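# Move the matching lettered box to the lone box's desk

## Task

One desk holds five boxes and another desk holds a single box, each box lettered on top. Find the one among the five whose letter matches the single box, and set it down on the single box's desk surface itself, not stacked on anything there. All other boxes must stay on their original desks. The robot must not tip over or finish leaning. The box has to stay put without the robot holding or propping it at the end.

## Robot and tools

Robot: TidyBot++, one mobile base (0.54 m long, 0.50 m wide, 0.38 m high) on four powered casters, carrying a single seven-joint arm with a two-finger gripper. The shoulder sits 0.12 m ahead of the base centre and 0.68 m up. Cameras: base_camera and wrist_camera (the latter looks along the hand). The arm begins folded, hand down; folded, the hand reaches up to 0.08 m beyond the base front and the elbow up to 1.15 m high. A downward-pointing hand can reach at most about 0.94 m above the floor, only near the base.

Frames: the base frame has its origin on the floor below the base centre, x forward, y left, z up. hand_pose is reported in it: the midpoint between the finger pads, its z axis along the fingers, its y axis the closing direction. The odometry frame is the base frame as it was when the scene began. base_odometry counts wheel rotation only, so slip looks like travel and drift of a few cm and several degrees builds up over many moves. Heading is positive to the left, range -3.142 to 3.142. base_tilt is in degrees, positive when leaning forward or right; about 1 degree of fixed bias plus noise.

execute_actions: argument actions is a list with zero or one action; cameras is an optional list of names from base_camera, wrist_camera, all (omitted, null or ["all"] gives both; [] gives none). An empty actions list just reports state and images. An action may hold base, joints, speeds.
- base: exactly one key, each a relative offset from where the base last measured itself, not a pose. translate_m: metres straight ahead, forward positive, -2 to 2. strafe_m: metres sideways, left positive, -2 to 2. rotate_rad: radians in place, counter-clockwise from above positive, -6.3 to 6.3.
- joints: absolute target angles by name, in radians (gripper unitless). joint_1_rad any angle (arm about vertical; positive is clockwise from above, opposite to rotate_rad). joint_2_rad -2.249 to 2.249 (shoulder). joint_3_rad any angle (upper-arm roll; from 3.14, positive swings a forward-bent forearm rightward). joint_4_rad -2.579 to 2.579 (elbow). joint_5_rad any angle (forearm roll). joint_6_rad -2.099 to 2.099 (wrist). joint_7_rad any angle (hand roll; hand down, positive is counter-clockwise from above; at 1.57 fingers open left-right). gripper_pos 0 (open) to 1 (closed); finger gap is roughly 85 x (1 - gripper_pos) mm. Any-angle joints go the short way; send steps under half a turn to go further. Done tolerances: ±0.039 for joints 1-4, ±0.056 for 5-7, ±0.03 gripper.
- speeds: optional lower top speeds for this action: translate_m and strafe_m 0.05 to 0.5 m/s, rotate_rad 0.1 to 1.57 rad/s (top values are default). A base move needing over 8.667 s is refused. No action runs beyond 15 s. Unknown keys or out-of-range values reject the call with no motion. Omitted joints or base may keep pushing to old targets.

Arm geometry: upper arm 0.42 m, forearm 0.31 m, hand 0.31 m to the hand point. With joint_1_rad 0, joint_3_rad 3.14, joint_5_rad 0 the arm moves in the base's x-z plane; segment tilts from vertical (forward positive) are j2, j2 - j4, j2 - j4 - j6; reach forward of the shoulder = sum of length x sin(tilt), height above it = sum of length x cos(tilt). Closed fingertips extend about 20 mm beyond the hand point.

wait: seconds 0 to 10; commands nothing and returns state and images.
zoom_image: camera (base_camera or wrist_camera) and region [x0, y0, x1, y1] in pixels of that camera's latest full image, top-left origin, at most 504 x 504.
finished_scene: scene = the current scene's integer; irreversible; its result states success and gives the next task. Before continuing from a summary, send an empty actions call first.

Result lines: base_status and joint_status per motion: done (for base, wheels turned the full amount even if slipping), off_target (rested away from target, maybe still pushing), contact_stop / time_out (old target dropped, holding). "joint command not followed" with a cause line means a self-collision check withheld the arm targets (the gripper still acts) and may retry them later; joints then read not_followed. on_its_own lists uncommanded motion. motor_effort gives percent of maximum with peak in brackets, biased and noisy. ARM HIT means a hard hit on base or arm. A stop in a result cancels later motion calls in the same reply. Gripper at 1: done means empty; off_target means holding something at the shown reading.

Cautions: a blocked base pushes until timeout and may still report done far short. Friction leaves joints a bit off; correct by sending last command + (wanted - read). Held loads make the arm sag; never command a holding joint to its read angle. Torque faults (joints 1-4 limit 104.5 N m, 5-7 51.3) freeze the arm 10 s; avoid driving the arm into things. Snagging the arm above about 0.8 m while driving, or pushing sideways on a raised hand, can tip the robot; retract or back off to recover. Holding loads heats motors (MOTOR HOT at 60 °C, OVER-TEMPERATURE FAULT at 75 °C, joints then show limit_stop_at_motor_heat; resend targets). The robot holds its last command while you think. Avoid drops, slips, slams, hard pushes, and knocking boxes off; release the box resting flat on the desk and withdraw. Shorter robot motion is better.

Each tool is called after "Call:" in YAML: its name, and indented under it one key for each argument.

## Session

Call:
execute_actions:
  actions: []

Scene clock: 0.00 s.
base_odometry: x=+0.000 y=+0.000 heading=+0.000 (m, m, rad; odometry frame)
base_tilt: forward=-0.4 right=-0.2 (deg)
base_status: not commanded
joint_positions: joint_1_rad=+0.037 joint_2_rad=-0.354 joint_3_rad=+3.162 joint_4_rad=-2.561 joint_5_rad=-0.010 joint_6_rad=-0.895 joint_7_rad=+1.568 gripper_pos=+0.000
joint_status: not commanded
motor_effort: joint_1_rad=+0 joint_2_rad=-1 joint_3_rad=-1 joint_4_rad=+12 joint_5_rad=-1 joint_6_rad=+0 joint_7_rad=+0 (%)
hand_pose: x=+0.2384 y=-0.0022 z=+0.5787 quat_wxyz=(-0.007, +0.999, -0.032, +0.020) (m; base frame)
pictures: base_camera, wrist_camera
Images, in order (width x height): base_camera 644x364, wrist_camera 644x476.

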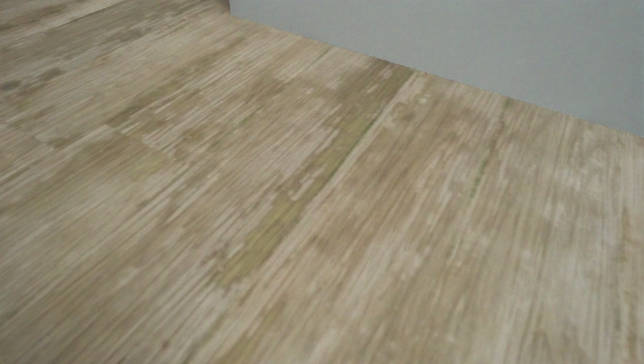

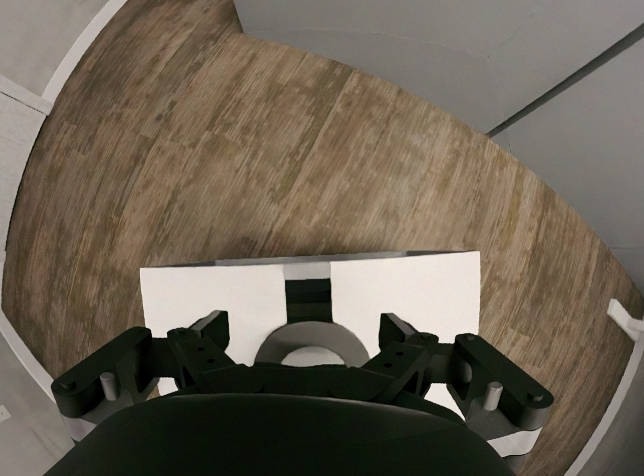

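Call:
execute_actions:
  actions:
    - {"joints":{"joint_2_rad":-0.8,"joint_4_rad":-2.2,"joint_6_rad":-0.6}}

Scene clock: 7.27 s.
base_odometry: x=+0.000 y=+0.000 heading=+0.000 (m, m, rad; odometry frame)
base_tilt: forward=-0.4 right=-0.2 (deg)
base_status: not commanded
joint_positions: joint_1_rad=+0.037 joint_2_rad=-0.792 joint_3_rad=+3.162 joint_4_rad=-2.220 joint_5_rad=-0.010 joint_6_rad=-0.623 joint_7_rad=+1.568 gripper_pos=+0.000
joint_status: all done
motor_effort: joint_1_rad=+0(1) joint_2_rad=+5(6) joint_3_rad=-1(0) joint_4_rad=+20(20) joint_5_rad=+0(1) joint_6_rad=+7(7) joint_7_rad=-1(1) (%)
hand_pose: x=+0.4065 y=-0.0143 z=+0.8782 quat_wxyz=(+0.002, +0.855, -0.029, +0.518) (m; base frame)
pictures: base_camera, wrist_camera
Images, in order (width x height): base_camera 644x364, wrist_camera 644x476.

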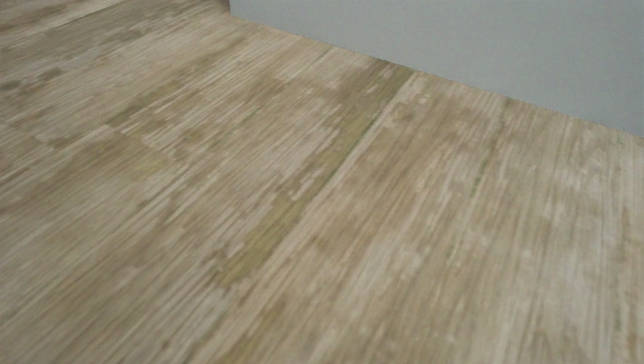

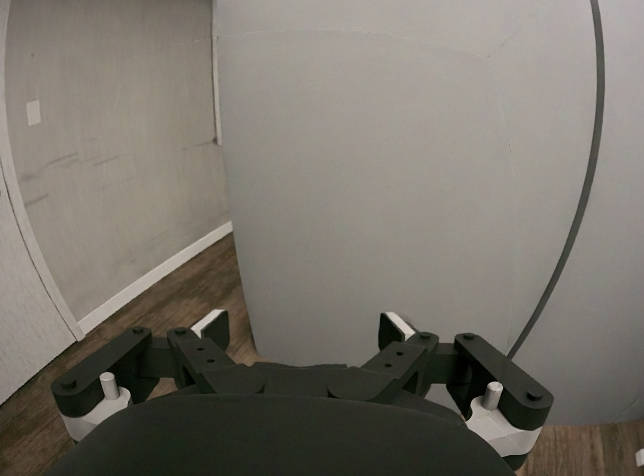

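Call:
execute_actions:
  actions:
    - {"joints":{"joint_1_rad":-1.5}}
  cameras: ["wrist_camera"]

Call:
execute_actions:
  actions:
    - {"joints":{"joint_1_rad":-3.1}}
  cameras: ["wrist_camera"]

Call:
execute_actions:
  actions:
    - {"joints":{"joint_1_rad":1.6}}
  cameras: ["wrist_camera"]

Scene clock: 13.30 s.
base_odometry: x=+0.000 y=+0.000 heading=+0.000 (m, m, rad; odometry frame)
base_tilt: forward=-0.4 right=-0.2 (deg)
base_status: not commanded
joint_positions: joint_1_rad=-1.488 joint_2_rad=-0.792 joint_3_rad=+3.162 joint_4_rad=-2.220 joint_5_rad=-0.010 joint_6_rad=-0.623 joint_7_rad=+1.568 gripper_pos=+0.000
joint_status: all done
motor_effort: joint_1_rad=+0(0) joint_2_rad=+5(5) joint_3_rad=+0(0) joint_4_rad=+20(20) joint_5_rad=+0(1) joint_6_rad=+7(6) joint_7_rad=+0(0) (%)
hand_pose: x=+0.1465 y=+0.2866 z=+0.8782 quat_wxyz=(-0.357, +0.638, +0.569, +0.376) (m; base frame)
pictures: wrist_camera
Images, in order (width x height): wrist_camera 644x476.

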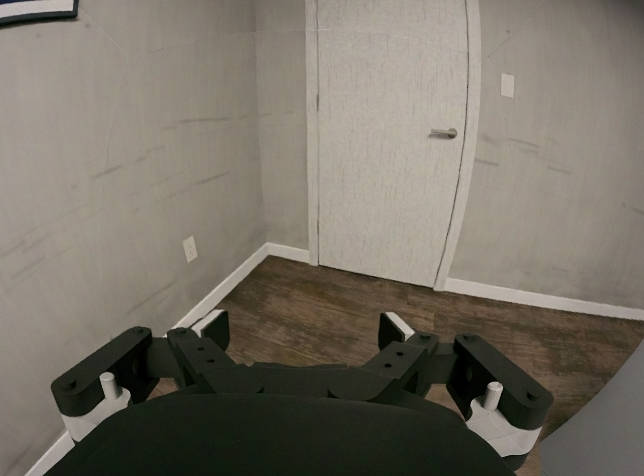

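Scene clock: 16.10 s.
base_odometry: x=+0.000 y=+0.000 heading=+0.000 (m, m, rad; odometry frame)
base_tilt: forward=-0.4 right=-0.2 (deg)
base_status: not commanded
joint_positions: joint_1_rad=-3.088 joint_2_rad=-0.792 joint_3_rad=+3.162 joint_4_rad=-2.220 joint_5_rad=-0.010 joint_6_rad=-0.623 joint_7_rad=+1.568 gripper_pos=+0.000
joint_status: all done
motor_effort: joint_1_rad=+0(1) joint_2_rad=+5(5) joint_3_rad=-1(0) joint_4_rad=+20(20) joint_5_rad=-1(1) joint_6_rad=+7(7) joint_7_rad=+0(0) (%)
hand_pose: x=-0.1682 y=+0.0191 z=+0.8782 quat_wxyz=(-0.518, +0.036, +0.854, +0.006) (m; base frame)
pictures: wrist_camera
Images, in order (width x height): wrist_camera 644x476.

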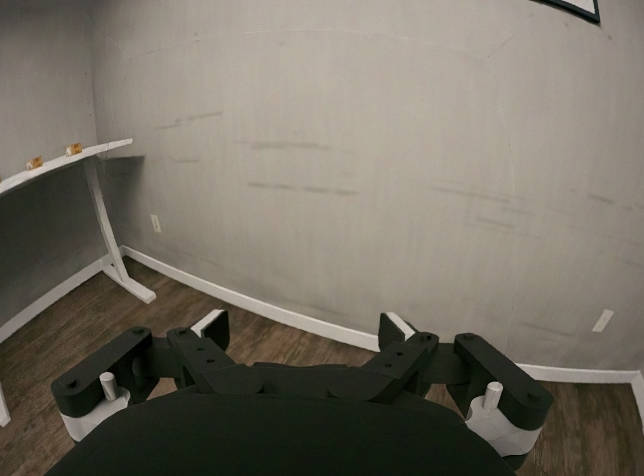

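Scene clock: 18.90 s.
base_odometry: x=+0.000 y=+0.000 heading=+0.000 (m, m, rad; odometry frame)
base_tilt: forward=-0.4 right=-0.2 (deg)
base_status: not commanded
joint_positions: joint_1_rad=-4.671 joint_2_rad=-0.792 joint_3_rad=+3.162 joint_4_rad=-2.220 joint_5_rad=-0.010 joint_6_rad=-0.623 joint_7_rad=+1.568 gripper_pos=+0.000
joint_status: all done
motor_effort: joint_1_rad=+0(1) joint_2_rad=+5(5) joint_3_rad=-1(0) joint_4_rad=+20(20) joint_5_rad=+0(0) joint_6_rad=+7(7) joint_7_rad=+0(1) (%)
hand_pose: x=+0.1034 y=-0.2875 z=+0.8782 quat_wxyz=(-0.369, -0.583, +0.626, -0.365) (m; base frame)
pictures: wrist_camera
Images, in order (width x height): wrist_camera 644x476.

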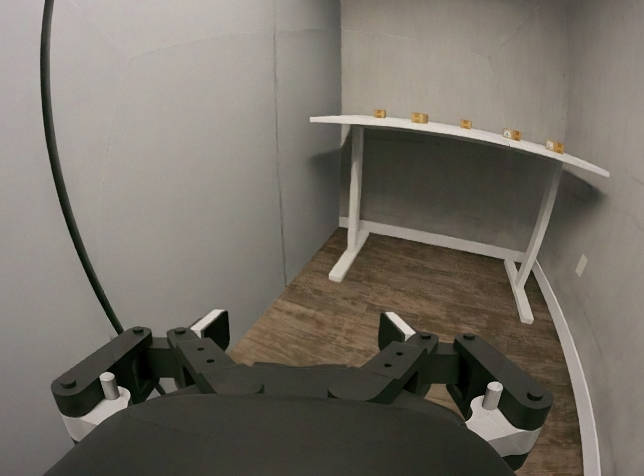

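Call:
execute_actions:
  actions:
    - {"base":{"rotate_rad":-2.0},"joints":{"joint_1_rad":0.0}}

Scene clock: 28.03 s.
base_odometry: x=+0.000 y=+0.000 heading=-1.999 (m, m, rad; odometry frame)
base_tilt: forward=-0.4 right=-0.2 (deg)
base_status: done
joint_positions: joint_1_rad=-6.272 joint_2_rad=-0.792 joint_3_rad=+3.162 joint_4_rad=-2.220 joint_5_rad=-0.010 joint_6_rad=-0.623 joint_7_rad=+1.568 gripper_pos=+0.000
joint_status: all done
motor_effort: joint_1_rad=+0(0) joint_2_rad=+5(6) joint_3_rad=-1(1) joint_4_rad=+20(20) joint_5_rad=+0(1) joint_6_rad=+7(7) joint_7_rad=-1(0) (%)
hand_pose: x=+0.4068 y=-0.0070 z=+0.8782 quat_wxyz=(+0.005, -0.855, +0.018, -0.518) (m; base frame)
pictures: base_camera, wrist_camera
Images, in order (width x height): base_camera 644x364, wrist_camera 644x476.

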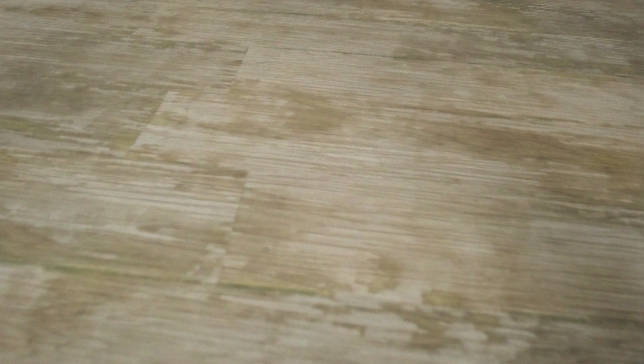

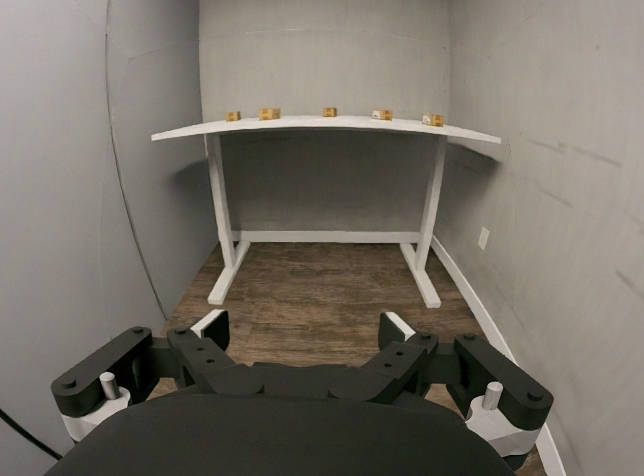

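Call:
execute_actions:
  actions:
    - {"base":{"translate_m":0.6},"joints":{"joint_2_rad":-0.4,"joint_4_rad":-1.6,"joint_6_rad":-1.0}}

Scene clock: 40.63 s.
base_odometry: x=-0.250 y=-0.546 heading=-2.000 (m, m, rad; odometry frame)
base_tilt: forward=-0.4 right=-0.2 (deg)
base_status: done
joint_positions: joint_1_rad=-6.272 joint_2_rad=-0.396 joint_3_rad=+3.162 joint_4_rad=-1.624 joint_5_rad=-0.010 joint_6_rad=-0.974 joint_7_rad=+1.568 gripper_pos=+0.000
joint_status: all done
motor_effort: joint_1_rad=+1(0) joint_2_rad=-6(10) joint_3_rad=+0(0) joint_4_rad=+19(21) joint_5_rad=+0(0) joint_6_rad=+7(7) joint_7_rad=+0(0) (%)
hand_pose: x=+0.5042 y=-0.0100 z=+0.9924 quat_wxyz=(+0.002, -0.891, +0.017, -0.453) (m; base frame)
pictures: base_camera, wrist_camera
Images, in order (width x height): base_camera 644x364, wrist_camera 644x476.

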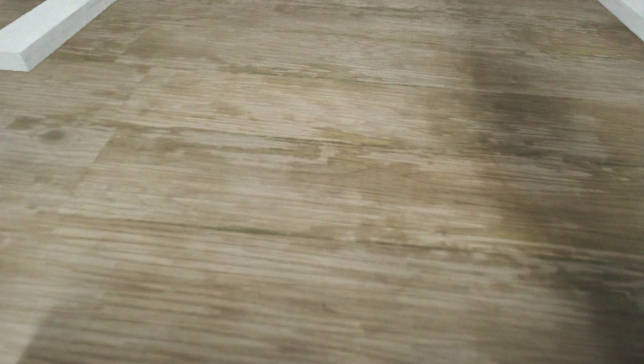

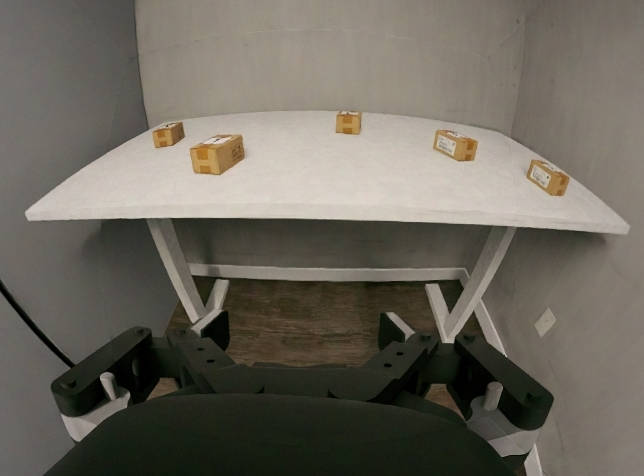

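Call:
execute_actions:
  actions:
    - {"base":{"translate_m":-1.2},"joints":{"joint_1_rad":-2.3,"joint_2_rad":-0.8,"joint_4_rad":-2.2,"joint_6_rad":-0.5}}

Scene clock: 50.43 s.
base_odometry: x=+0.251 y=+0.545 heading=-2.001 (m, m, rad; odometry frame)
base_tilt: forward=-0.4 right=-0.2 (deg)
base_status: done
joint_positions: joint_1_rad=-8.570 joint_2_rad=-0.783 joint_3_rad=+3.162 joint_4_rad=-2.175 joint_5_rad=-0.010 joint_6_rad=-0.526 joint_7_rad=+1.568 gripper_pos=+0.000
joint_status: all done
motor_effort: joint_1_rad=+0(1) joint_2_rad=+4(11) joint_3_rad=-1(1) joint_4_rad=+20(20) joint_5_rad=+0(1) joint_6_rad=+7(7) joint_7_rad=+0(0) (%)
hand_pose: x=-0.0779 y=+0.2337 z=+0.9299 quat_wxyz=(+0.525, -0.351, -0.740, -0.231) (m; base frame)
pictures: base_camera, wrist_camera
Images, in order (width x height): base_camera 644x364, wrist_camera 644x476.

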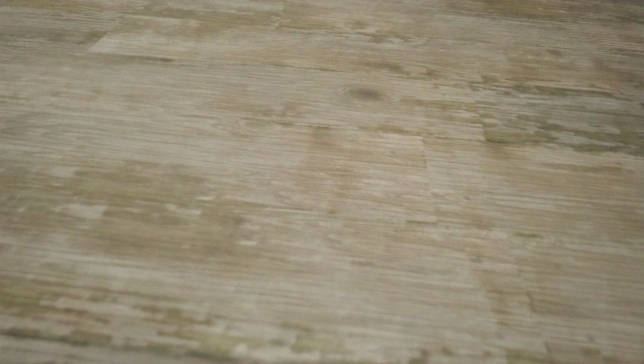

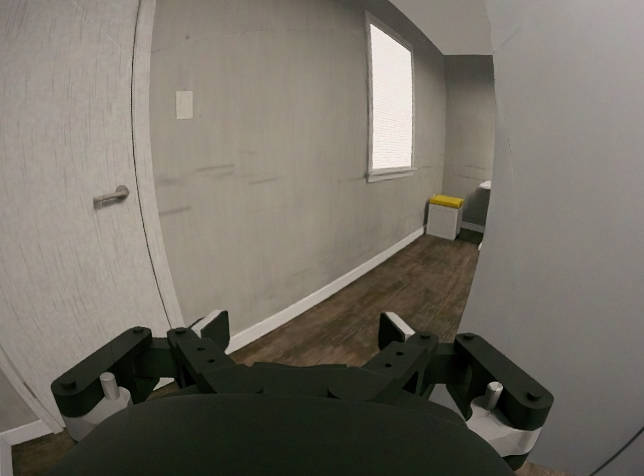

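Call:
execute_actions:
  actions:
    - {"base":{"rotate_rad":1.57},"joints":{"joint_1_rad":0,"joint_6_rad":-0.7}}

Scene clock: 58.03 s.
base_odometry: x=+0.251 y=+0.545 heading=-0.432 (m, m, rad; odometry frame)
base_tilt: forward=-0.4 right=-0.2 (deg)
base_status: done
joint_positions: joint_1_rad=-6.295 joint_2_rad=-0.786 joint_3_rad=+3.162 joint_4_rad=-2.175 joint_5_rad=-0.010 joint_6_rad=-0.673 joint_7_rad=+1.568 gripper_pos=+0.000
joint_status: all done
motor_effort: joint_1_rad=+0(1) joint_2_rad=+5(6) joint_3_rad=+0(0) joint_4_rad=+20(20) joint_5_rad=+0(0) joint_6_rad=+7(8) joint_7_rad=-1(0) (%)
hand_pose: x=+0.4052 y=-0.0003 z=+0.8889 quat_wxyz=(+0.011, -0.858, +0.008, -0.513) (m; base frame)
pictures: base_camera, wrist_camera
Images, in order (width x height): base_camera 644x364, wrist_camera 644x476.

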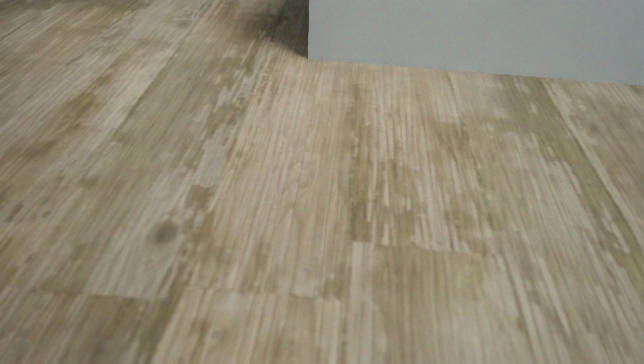

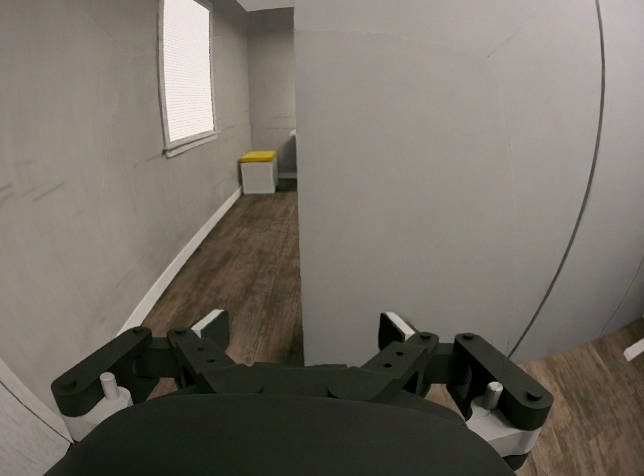

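Call:
execute_actions:
  actions:
    - {"base":{"strafe_m":0.45}}

Scene clock: 62.03 s.
base_odometry: x=+0.438 y=+0.954 heading=-0.431 (m, m, rad; odometry frame)
base_tilt: forward=-0.4 right=-0.2 (deg)
base_status: done
joint_positions: joint_1_rad=-6.295 joint_2_rad=-0.786 joint_3_rad=+3.162 joint_4_rad=-2.175 joint_5_rad=-0.010 joint_6_rad=-0.673 joint_7_rad=+1.568 gripper_pos=+0.000
joint_status: not commanded
motor_effort: joint_1_rad=+0(1) joint_2_rad=+5(5) joint_3_rad=-1(2) joint_4_rad=+20(20) joint_5_rad=+0(2) joint_6_rad=+6(7) joint_7_rad=-1(0) (%)
hand_pose: x=+0.4052 y=-0.0004 z=+0.8889 quat_wxyz=(+0.011, -0.858, +0.008, -0.513) (m; base frame)
pictures: base_camera, wrist_camera
Images, in order (width x height): base_camera 644x364, wrist_camera 644x476.

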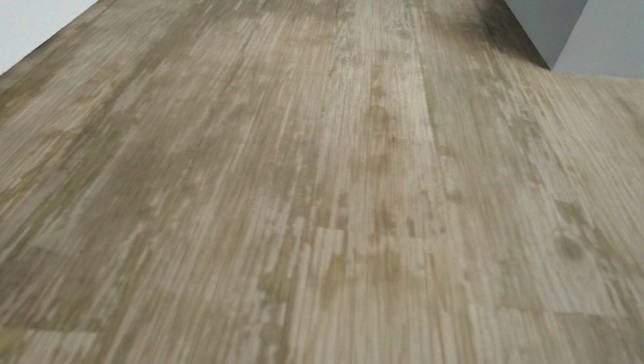

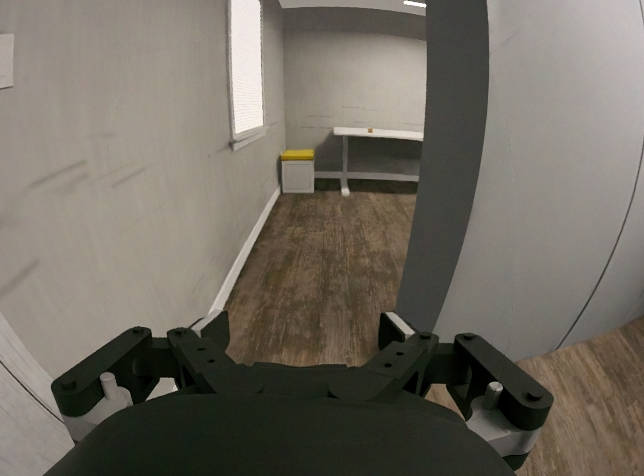

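Call:
execute_actions:
  actions:
    - {"base":{"strafe_m":0.07}}
  cameras: []

Call:
execute_actions:
  actions:
    - {"base":{"translate_m":2.0}}

Scene clock: 67.47 s.
base_odometry: x=+0.468 y=+1.018 heading=-0.430 (m, m, rad; odometry frame)
base_tilt: forward=-0.4 right=-0.2 (deg)
base_status: done
joint_positions: joint_1_rad=-6.294 joint_2_rad=-0.786 joint_3_rad=+3.162 joint_4_rad=-2.175 joint_5_rad=-0.010 joint_6_rad=-0.673 joint_7_rad=+1.568 gripper_pos=+0.000
joint_status: not commanded
motor_effort: joint_1_rad=+0(1) joint_2_rad=+5(6) joint_3_rad=-1(1) joint_4_rad=+20(20) joint_5_rad=-1(1) joint_6_rad=+7(6) joint_7_rad=+0(0) (%)
hand_pose: x=+0.4051 y=-0.0005 z=+0.8889 quat_wxyz=(+0.011, -0.858, +0.008, -0.513) (m; base frame)
pictures: none
No camera images: the call's "cameras" was empty. Leave "cameras" out to get every camera's image.

Scene clock: 72.83 s.
base_odometry: x=+2.286 y=+0.186 heading=-0.430 (m, m, rad; odometry frame)
base_tilt: forward=-0.4 right=-0.2 (deg)
base_status: done
joint_positions: joint_1_rad=-6.294 joint_2_rad=-0.792 joint_3_rad=+3.162 joint_4_rad=-2.177 joint_5_rad=-0.010 joint_6_rad=-0.676 joint_7_rad=+1.568 gripper_pos=+0.000
joint_status: not commanded
motor_effort: joint_1_rad=+1(1) joint_2_rad=+5(7) joint_3_rad=+0(0) joint_4_rad=+20(20) joint_5_rad=-1(1) joint_6_rad=+7(7) joint_7_rad=+0(0) (%)
hand_pose: x=+0.4031 y=-0.0005 z=+0.8887 quat_wxyz=(+0.011, -0.858, +0.008, -0.514) (m; base frame)
pictures: base_camera, wrist_camera
Images, in order (width x height): base_camera 644x364, wrist_camera 644x476.

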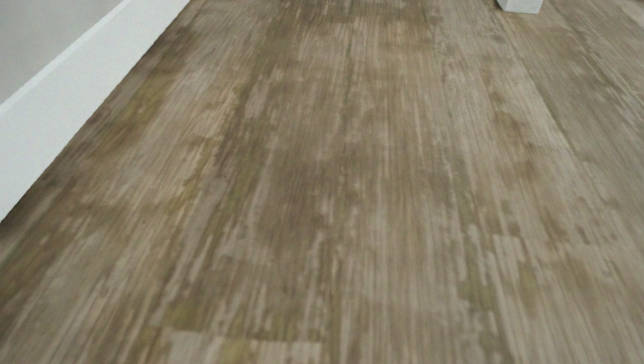

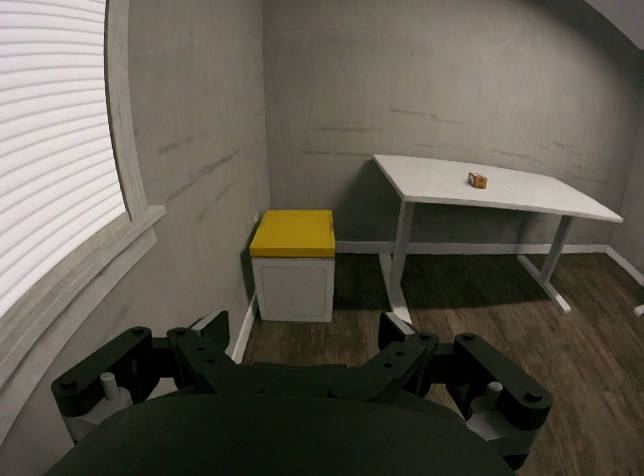

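Call:
execute_actions:
  actions:
    - {"base":{"strafe_m":-0.7},"joints":{"joint_2_rad":-0.4,"joint_4_rad":-1.6,"joint_6_rad":-1.1}}

Scene clock: 78.63 s.
base_odometry: x=+1.995 y=-0.451 heading=-0.429 (m, m, rad; odometry frame)
base_tilt: forward=-0.4 right=-0.2 (deg)
base_status: done
joint_positions: joint_1_rad=-6.294 joint_2_rad=-0.412 joint_3_rad=+3.162 joint_4_rad=-1.623 joint_5_rad=-0.010 joint_6_rad=-1.073 joint_7_rad=+1.568 gripper_pos=+0.000
joint_status: all done
motor_effort: joint_1_rad=+0(1) joint_2_rad=-5(6) joint_3_rad=-1(1) joint_4_rad=+19(22) joint_5_rad=-1(2) joint_6_rad=+6(7) joint_7_rad=+0(0) (%)
hand_pose: x=+0.4803 y=-0.0011 z=+0.9745 quat_wxyz=(+0.008, -0.909, +0.007, -0.416) (m; base frame)
pictures: base_camera, wrist_camera
Images, in order (width x height): base_camera 644x364, wrist_camera 644x476.

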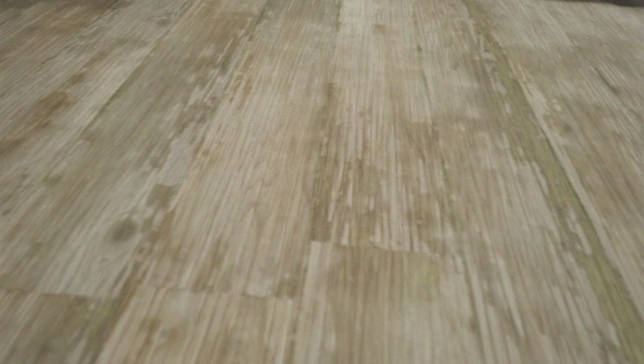

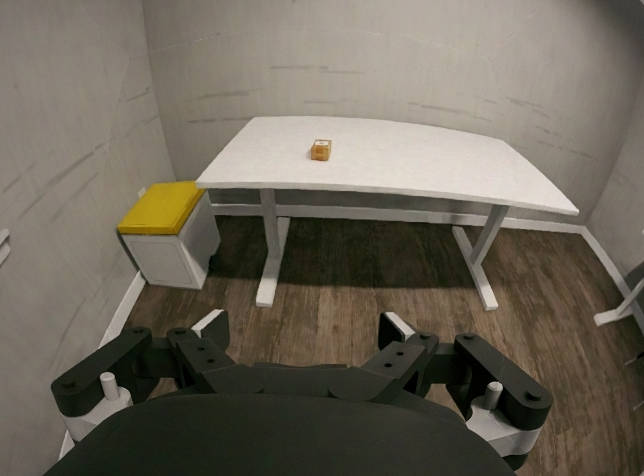

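Call:
execute_actions:
  actions:
    - {"base":{"translate_m":0.3},"joints":{"joint_2_rad":-0.1,"joint_4_rad":-1.15,"joint_6_rad":-1.45}}

Scene clock: 85.83 s.
base_odometry: x=+2.268 y=-0.576 heading=-0.430 (m, m, rad; odometry frame)
base_tilt: forward=-0.4 right=-0.2 (deg)
base_status: done
joint_positions: joint_1_rad=-6.294 joint_2_rad=-0.091 joint_3_rad=+3.162 joint_4_rad=-1.176 joint_5_rad=-0.010 joint_6_rad=-1.423 joint_7_rad=+1.568 gripper_pos=+0.000
joint_status: all done
motor_effort: joint_1_rad=+0(0) joint_2_rad=-15(20) joint_3_rad=+0(0) joint_4_rad=+17(20) joint_5_rad=+0(0) joint_6_rad=+4(6) joint_7_rad=+0(0) (%)
hand_pose: x=+0.5432 y=-0.0002 z=+0.9969 quat_wxyz=(+0.005, -0.950, +0.005, -0.312) (m; base frame)
pictures: base_camera, wrist_camera
Images, in order (width x height): base_camera 644x364, wrist_camera 644x476.

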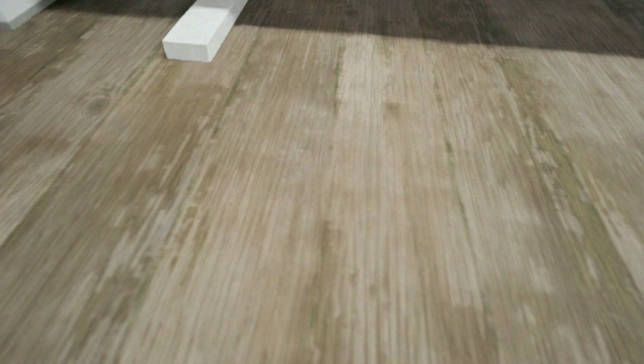

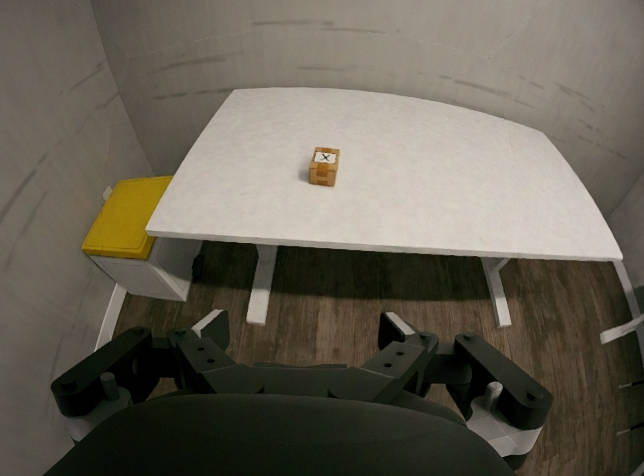

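Call:
zoom_image:
  camera: "wrist_camera"
  region: [285, 130, 365, 200]

Region (285, 130, 365, 200) of wrist_camera's 644x476 image, scaled by 6.300; it fills the top 441 rows of this view, and the rest is white.

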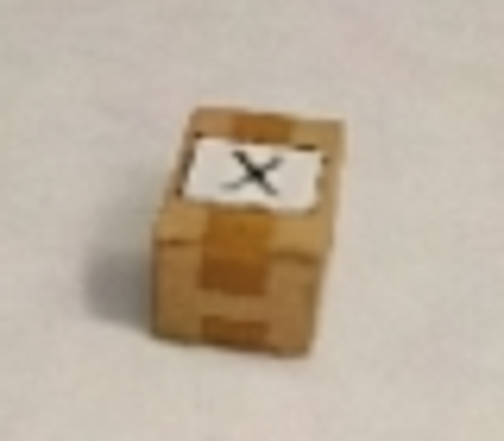

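Call:
execute_actions:
  actions:
    - {"base":{"rotate_rad":-0.08},"joints":{"joint_2_rad":-0.8,"joint_4_rad":-2.2,"joint_6_rad":-0.6}}
  cameras: ["base_camera"]

Call:
execute_actions:
  actions:
    - {"base":{"strafe_m":0.5},"joints":{"joint_1_rad":3.1}}

Scene clock: 98.77 s.
base_odometry: x=+2.268 y=-0.576 heading=-0.510 (m, m, rad; odometry frame)
base_tilt: forward=-0.4 right=-0.2 (deg)
base_status: done
joint_positions: joint_1_rad=-6.287 joint_2_rad=-0.786 joint_3_rad=+3.162 joint_4_rad=-2.179 joint_5_rad=-0.010 joint_6_rad=-0.627 joint_7_rad=+1.568 gripper_pos=+0.000
joint_status: all done
motor_effort: joint_1_rad=+0(2) joint_2_rad=+5(17) joint_3_rad=-1(2) joint_4_rad=+20(20) joint_5_rad=-1(1) joint_6_rad=+7(7) joint_7_rad=-1(1) (%)
hand_pose: x=+0.4113 y=-0.0032 z=+0.9001 quat_wxyz=(+0.009, -0.847, +0.012, -0.532) (m; base frame)
pictures: base_camera
Images, in order (width x height): base_camera 644x364.

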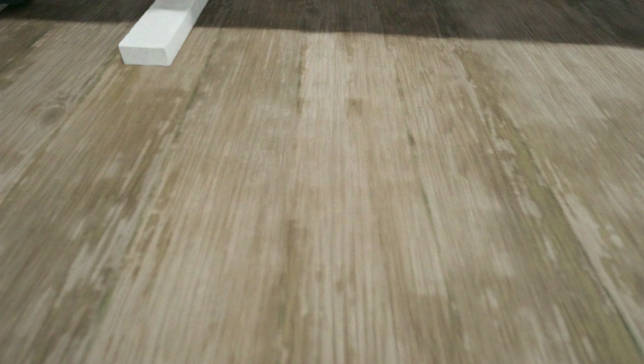

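Scene clock: 102.67 s.
base_odometry: x=+2.513 y=-0.140 heading=-0.510 (m, m, rad; odometry frame)
base_tilt: forward=-0.4 right=-0.2 (deg)
base_status: done
joint_positions: joint_1_rad=-3.195 joint_2_rad=-0.792 joint_3_rad=+3.162 joint_4_rad=-2.179 joint_5_rad=-0.010 joint_6_rad=-0.625 joint_7_rad=+1.568 gripper_pos=+0.000
joint_status: all done
motor_effort: joint_1_rad=+0(1) joint_2_rad=+5(7) joint_3_rad=+0(2) joint_4_rad=+20(20) joint_5_rad=-1(2) joint_6_rad=+7(8) joint_7_rad=+0(0) (%)
hand_pose: x=-0.1721 y=-0.0114 z=+0.9024 quat_wxyz=(-0.535, -0.010, +0.844, -0.022) (m; base frame)
pictures: base_camera, wrist_camera
Images, in order (width x height): base_camera 644x364, wrist_camera 644x476.

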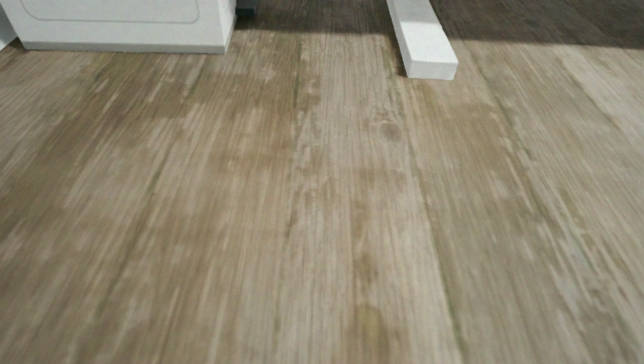

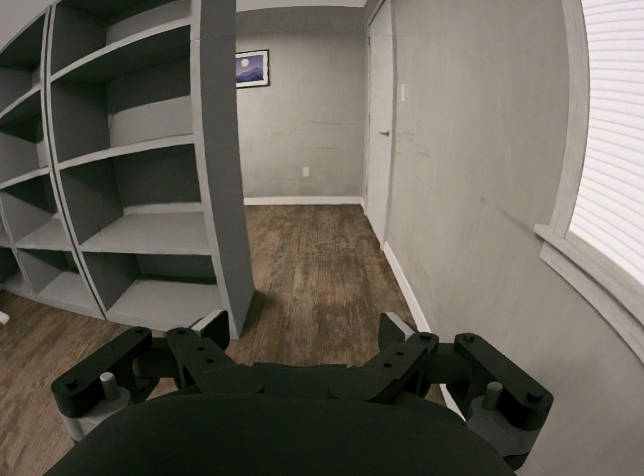

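Call:
execute_actions:
  actions:
    - {"base":{"translate_m":-1.5}}

Scene clock: 110.37 s.
base_odometry: x=+1.204 y=+0.594 heading=-0.511 (m, m, rad; odometry frame)
base_tilt: forward=-0.4 right=-0.2 (deg)
base_status: done
joint_positions: joint_1_rad=-3.195 joint_2_rad=-0.794 joint_3_rad=+3.162 joint_4_rad=-2.179 joint_5_rad=-0.010 joint_6_rad=-0.623 joint_7_rad=+1.568 gripper_pos=+0.000
joint_status: not commanded
motor_effort: joint_1_rad=+0(0) joint_2_rad=+5(8) joint_3_rad=+0(1) joint_4_rad=+20(20) joint_5_rad=-1(1) joint_6_rad=+8(8) joint_7_rad=+0(0) (%)
hand_pose: x=-0.1718 y=-0.0114 z=+0.9033 quat_wxyz=(-0.537, -0.010, +0.844, -0.022) (m; base frame)
pictures: base_camera, wrist_camera
Images, in order (width x height): base_camera 644x364, wrist_camera 644x476.

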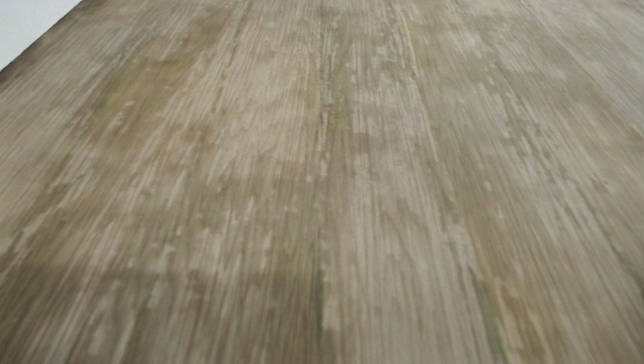

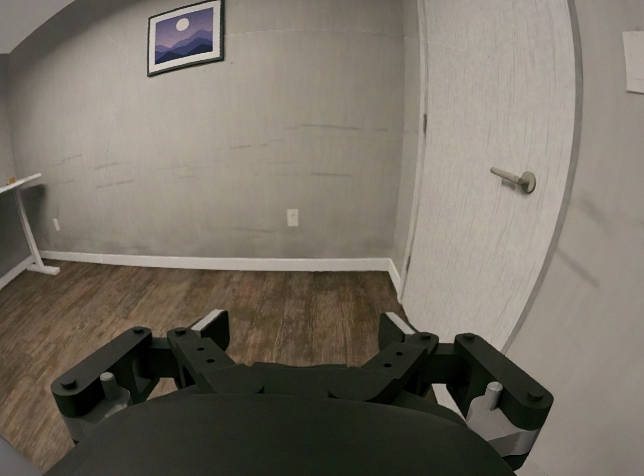

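Call:
execute_actions:
  actions:
    - {"base":{"translate_m":-0.87}}
  cameras: ["base_camera"]

Call:
execute_actions:
  actions:
    - {"base":{"rotate_rad":-1.57},"joints":{"joint_1_rad":0.03}}

Scene clock: 117.70 s.
base_odometry: x=+0.445 y=+1.020 heading=-0.511 (m, m, rad; odometry frame)
base_tilt: forward=-0.4 right=-0.2 (deg)
base_status: done
joint_positions: joint_1_rad=-3.195 joint_2_rad=-0.796 joint_3_rad=+3.162 joint_4_rad=-2.179 joint_5_rad=-0.010 joint_6_rad=-0.623 joint_7_rad=+1.568 gripper_pos=+0.000
joint_status: not commanded
motor_effort: joint_1_rad=+1(0) joint_2_rad=+5(8) joint_3_rad=-1(0) joint_4_rad=+20(20) joint_5_rad=-1(0) joint_6_rad=+7(8) joint_7_rad=+0(0) (%)
hand_pose: x=-0.1714 y=-0.0113 z=+0.9041 quat_wxyz=(-0.538, -0.010, +0.843, -0.022) (m; base frame)
pictures: base_camera
Images, in order (width x height): base_camera 644x364.

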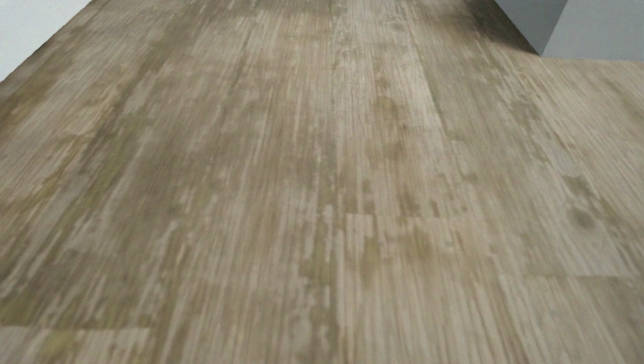

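Scene clock: 121.57 s.
base_odometry: x=+0.445 y=+1.020 heading=-2.080 (m, m, rad; odometry frame)
base_tilt: forward=-0.4 right=-0.2 (deg)
base_status: done
joint_positions: joint_1_rad=-6.241 joint_2_rad=-0.796 joint_3_rad=+3.162 joint_4_rad=-2.179 joint_5_rad=-0.010 joint_6_rad=-0.623 joint_7_rad=+1.568 gripper_pos=+0.000
joint_status: all done
motor_effort: joint_1_rad=+0(1) joint_2_rad=+5(6) joint_3_rad=+0(0) joint_4_rad=+20(20) joint_5_rad=-1(0) joint_6_rad=+7(8) joint_7_rad=+0(0) (%)
hand_pose: x=+0.4092 y=-0.0165 z=+0.9041 quat_wxyz=(-0.004, -0.842, +0.031, -0.538) (m; base frame)
pictures: base_camera, wrist_camera
Images, in order (width x height): base_camera 644x364, wrist_camera 644x476.

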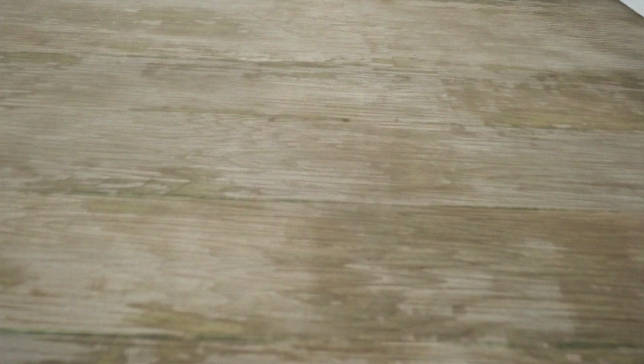

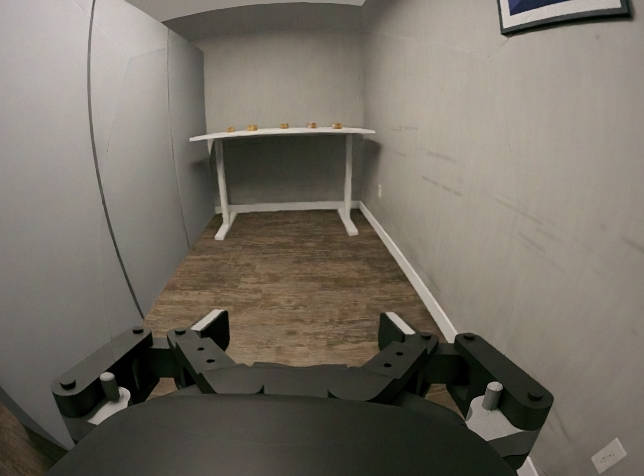

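Call:
execute_actions:
  actions:
    - {"base":{"strafe_m":0.12},"joints":{"joint_1_rad":-0.04}}
  cameras: []

Call:
execute_actions:
  actions:
    - {"base":{"translate_m":1.7},"joints":{"joint_2_rad":-0.4,"joint_4_rad":-1.6,"joint_6_rad":-1.1}}

Scene clock: 126.83 s.
base_odometry: x=+0.550 y=+0.961 heading=-2.081 (m, m, rad; odometry frame)
base_tilt: forward=-0.4 right=-0.2 (deg)
base_status: done
joint_positions: joint_1_rad=-6.315 joint_2_rad=-0.796 joint_3_rad=+3.162 joint_4_rad=-2.179 joint_5_rad=-0.010 joint_6_rad=-0.623 joint_7_rad=+1.568 gripper_pos=+0.000
joint_status: all done
motor_effort: joint_1_rad=+1(1) joint_2_rad=+6(6) joint_3_rad=-1(2) joint_4_rad=+20(21) joint_5_rad=+1(1) joint_6_rad=+7(7) joint_7_rad=+0(0) (%)
hand_pose: x=+0.4096 y=+0.0050 z=+0.9041 quat_wxyz=(+0.016, -0.843, +0.000, -0.538) (m; base frame)
pictures: none
No camera images: the call's "cameras" was empty. Leave "cameras" out to get every camera's image.

Scene clock: 131.60 s.
base_odometry: x=-0.279 y=-0.523 heading=-2.081 (m, m, rad; odometry frame)
base_tilt: forward=-0.4 right=-0.2 (deg)
base_status: done
joint_positions: joint_1_rad=-6.315 joint_2_rad=-0.403 joint_3_rad=+3.162 joint_4_rad=-1.623 joint_5_rad=-0.010 joint_6_rad=-1.075 joint_7_rad=+1.568 gripper_pos=+0.000
joint_status: all done
motor_effort: joint_1_rad=+0(0) joint_2_rad=-5(9) joint_3_rad=+0(0) joint_4_rad=+19(21) joint_5_rad=-1(1) joint_6_rad=+6(7) joint_7_rad=+0(0) (%)
hand_pose: x=+0.4827 y=+0.0065 z=+0.9708 quat_wxyz=(+0.012, -0.912, -0.003, -0.411) (m; base frame)
pictures: base_camera, wrist_camera
Images, in order (width x height): base_camera 644x364, wrist_camera 644x476.

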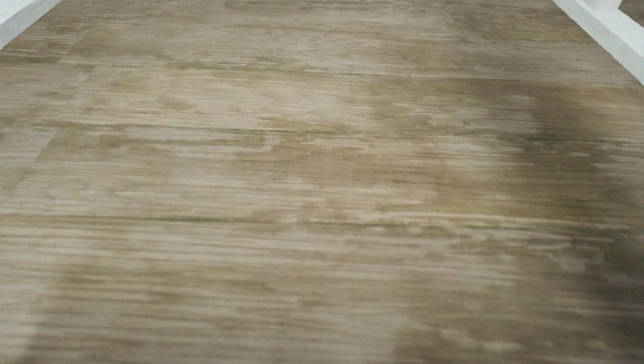

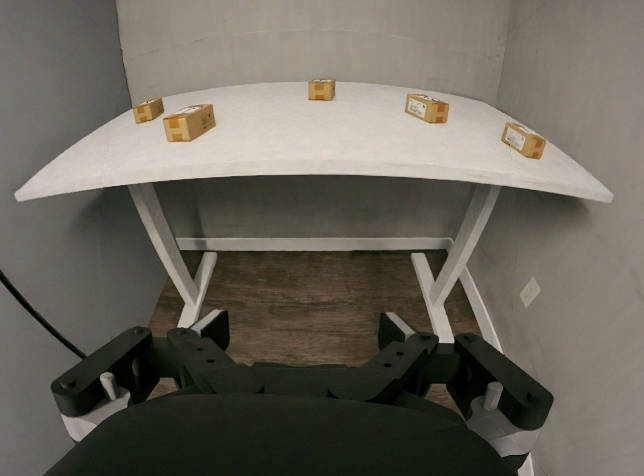

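Call:
execute_actions:
  actions:
    - {"joints":{"joint_2_rad":0.0,"joint_4_rad":-0.85,"joint_6_rad":-1.6}}
  cameras: ["wrist_camera"]

Scene clock: 136.47 s.
base_odometry: x=-0.279 y=-0.523 heading=-2.081 (m, m, rad; odometry frame)
base_tilt: forward=-0.4 right=-0.2 (deg)
base_status: not commanded
joint_positions: joint_1_rad=-6.315 joint_2_rad=-0.014 joint_3_rad=+3.162 joint_4_rad=-0.874 joint_5_rad=-0.010 joint_6_rad=-1.573 joint_7_rad=+1.568 gripper_pos=+0.000
joint_status: all done
motor_effort: joint_1_rad=+0(0) joint_2_rad=-16(16) joint_3_rad=-1(1) joint_4_rad=+15(19) joint_5_rad=-1(1) joint_6_rad=+5(7) joint_7_rad=-1(1) (%)
hand_pose: x=+0.5541 y=+0.0093 z=+1.0711 quat_wxyz=(+0.007, -0.938, -0.006, -0.347) (m; base frame)
pictures: wrist_camera
Images, in order (width x height): wrist_camera 644x476.

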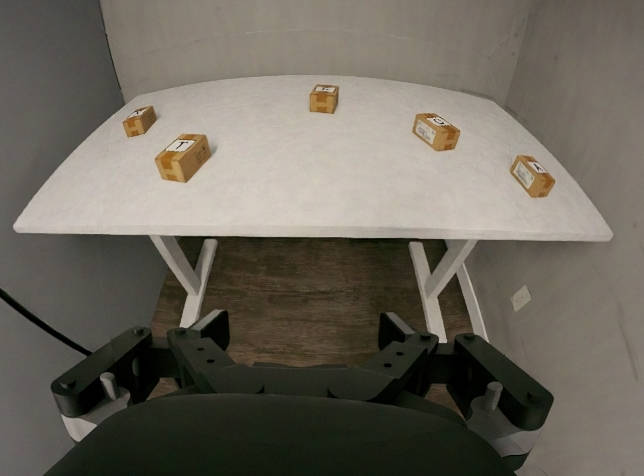

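Call:
zoom_image:
  camera: "wrist_camera"
  region: [100, 70, 360, 200]

Call:
zoom_image:
  camera: "wrist_camera"
  region: [390, 90, 580, 210]

Region (100, 70, 360, 200) of wrist_camera's 644x476 image, scaled by 1.938.

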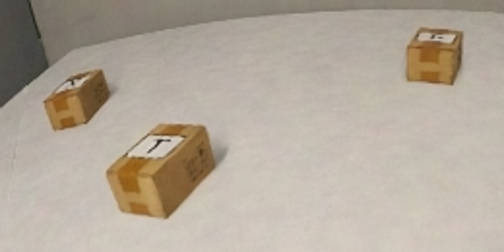

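Region (390, 90, 580, 210) of wrist_camera's 644x476 image, scaled by 2.653; it fills the top 318 rows of this view, and the rest is white.

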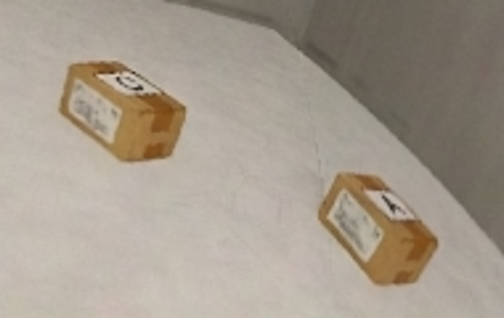

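Call:
execute_actions:
  actions:
    - {"base":{"translate_m":0.3},"joints":{"joint_6_rad":-1.75}}

Scene clock: 144.03 s.
base_odometry: x=-0.426 y=-0.785 heading=-2.080 (m, m, rad; odometry frame)
base_tilt: forward=-0.4 right=-0.2 (deg)
base_status: done
joint_positions: joint_1_rad=-6.315 joint_2_rad=+0.004 joint_3_rad=+3.162 joint_4_rad=-0.870 joint_5_rad=-0.010 joint_6_rad=-1.742 joint_7_rad=+1.568 gripper_pos=+0.000
joint_status: all done
motor_effort: joint_1_rad=+0(1) joint_2_rad=-16(20) joint_3_rad=-1(0) joint_4_rad=+15(16) joint_5_rad=-1(1) joint_6_rad=+4(6) joint_7_rad=+0(0) (%)
hand_pose: x=+0.5184 y=+0.0090 z=+1.0350 quat_wxyz=(+0.006, -0.966, -0.006, -0.260) (m; base frame)
pictures: base_camera, wrist_camera
Images, in order (width x height): base_camera 644x364, wrist_camera 644x476.

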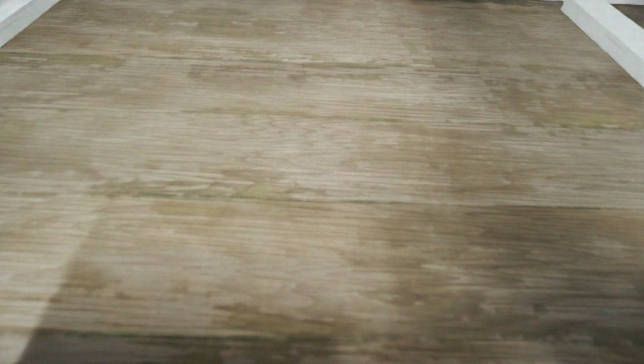

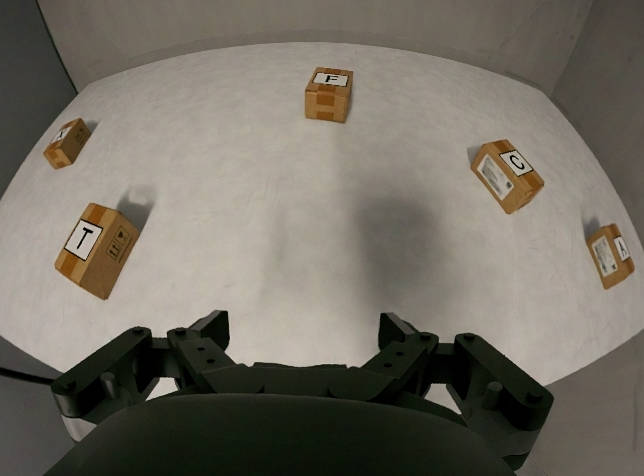

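Call:
zoom_image:
  camera: "wrist_camera"
  region: [30, 100, 130, 190]

Call:
zoom_image:
  camera: "wrist_camera"
  region: [544, 200, 644, 300]

Region (30, 100, 130, 190) of wrist_camera's 644x476 image, scaled by 5.040; it fills the top 454 rows of this view, and the rest is white.

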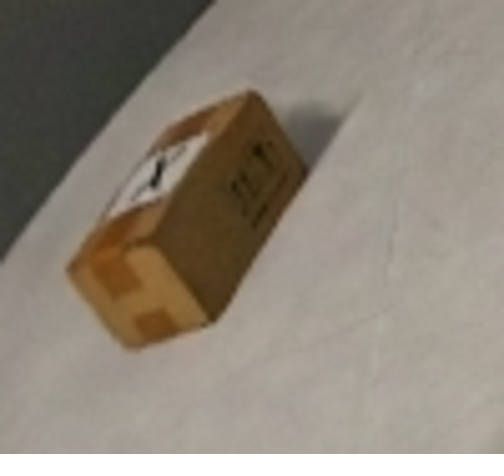

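Region (544, 200, 644, 300) of wrist_camera's 644x476 image, scaled by 5.040.

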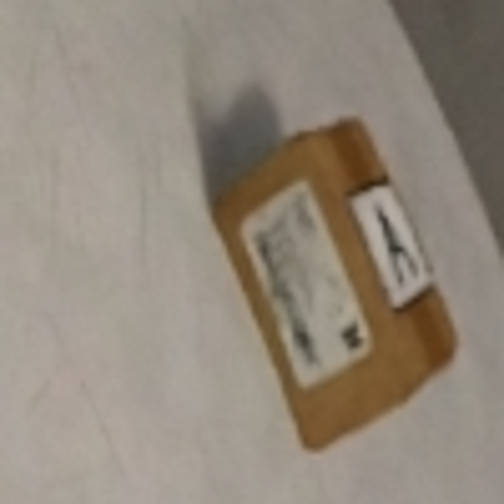

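Call:
execute_actions:
  actions:
    - {"base":{"strafe_m":0.25},"joints":{"joint_1_rad":-0.35}}

Scene clock: 162.27 s.
base_odometry: x=-0.208 y=-0.907 heading=-2.081 (m, m, rad; odometry frame)
base_tilt: forward=-0.4 right=-0.2 (deg)
base_status: done
joint_positions: joint_1_rad=-6.628 joint_2_rad=+0.004 joint_3_rad=+3.162 joint_4_rad=-0.870 joint_5_rad=-0.010 joint_6_rad=-1.742 joint_7_rad=+1.568 gripper_pos=+0.000
joint_status: all done
motor_effort: joint_1_rad=+0(1) joint_2_rad=-17(19) joint_3_rad=+0(3) joint_4_rad=+15(15) joint_5_rad=+0(1) joint_6_rad=+4(4) joint_7_rad=+0(1) (%)
hand_pose: x=+0.4963 y=+0.1315 z=+1.0350 quat_wxyz=(+0.047, -0.953, -0.156, -0.256) (m; base frame)
pictures: base_camera, wrist_camera
Images, in order (width x height): base_camera 644x364, wrist_camera 644x476.

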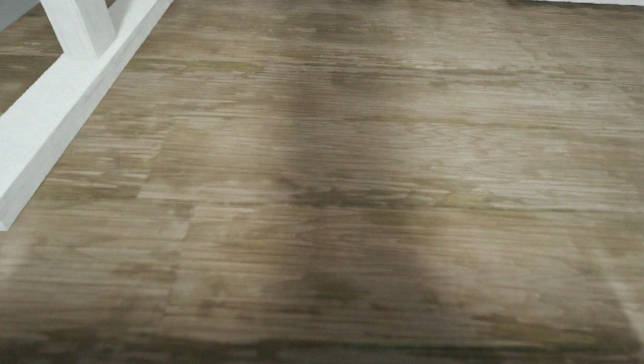

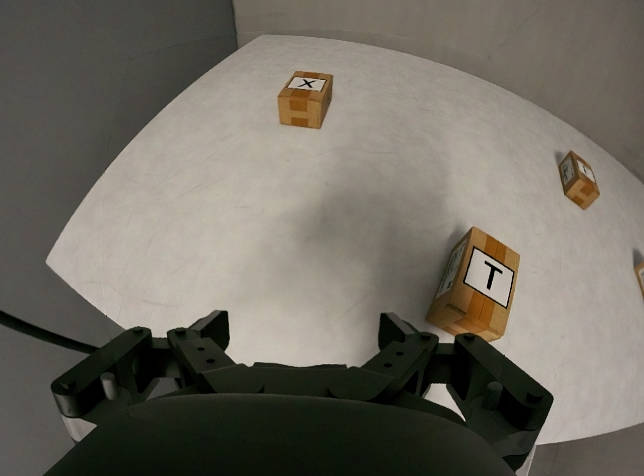

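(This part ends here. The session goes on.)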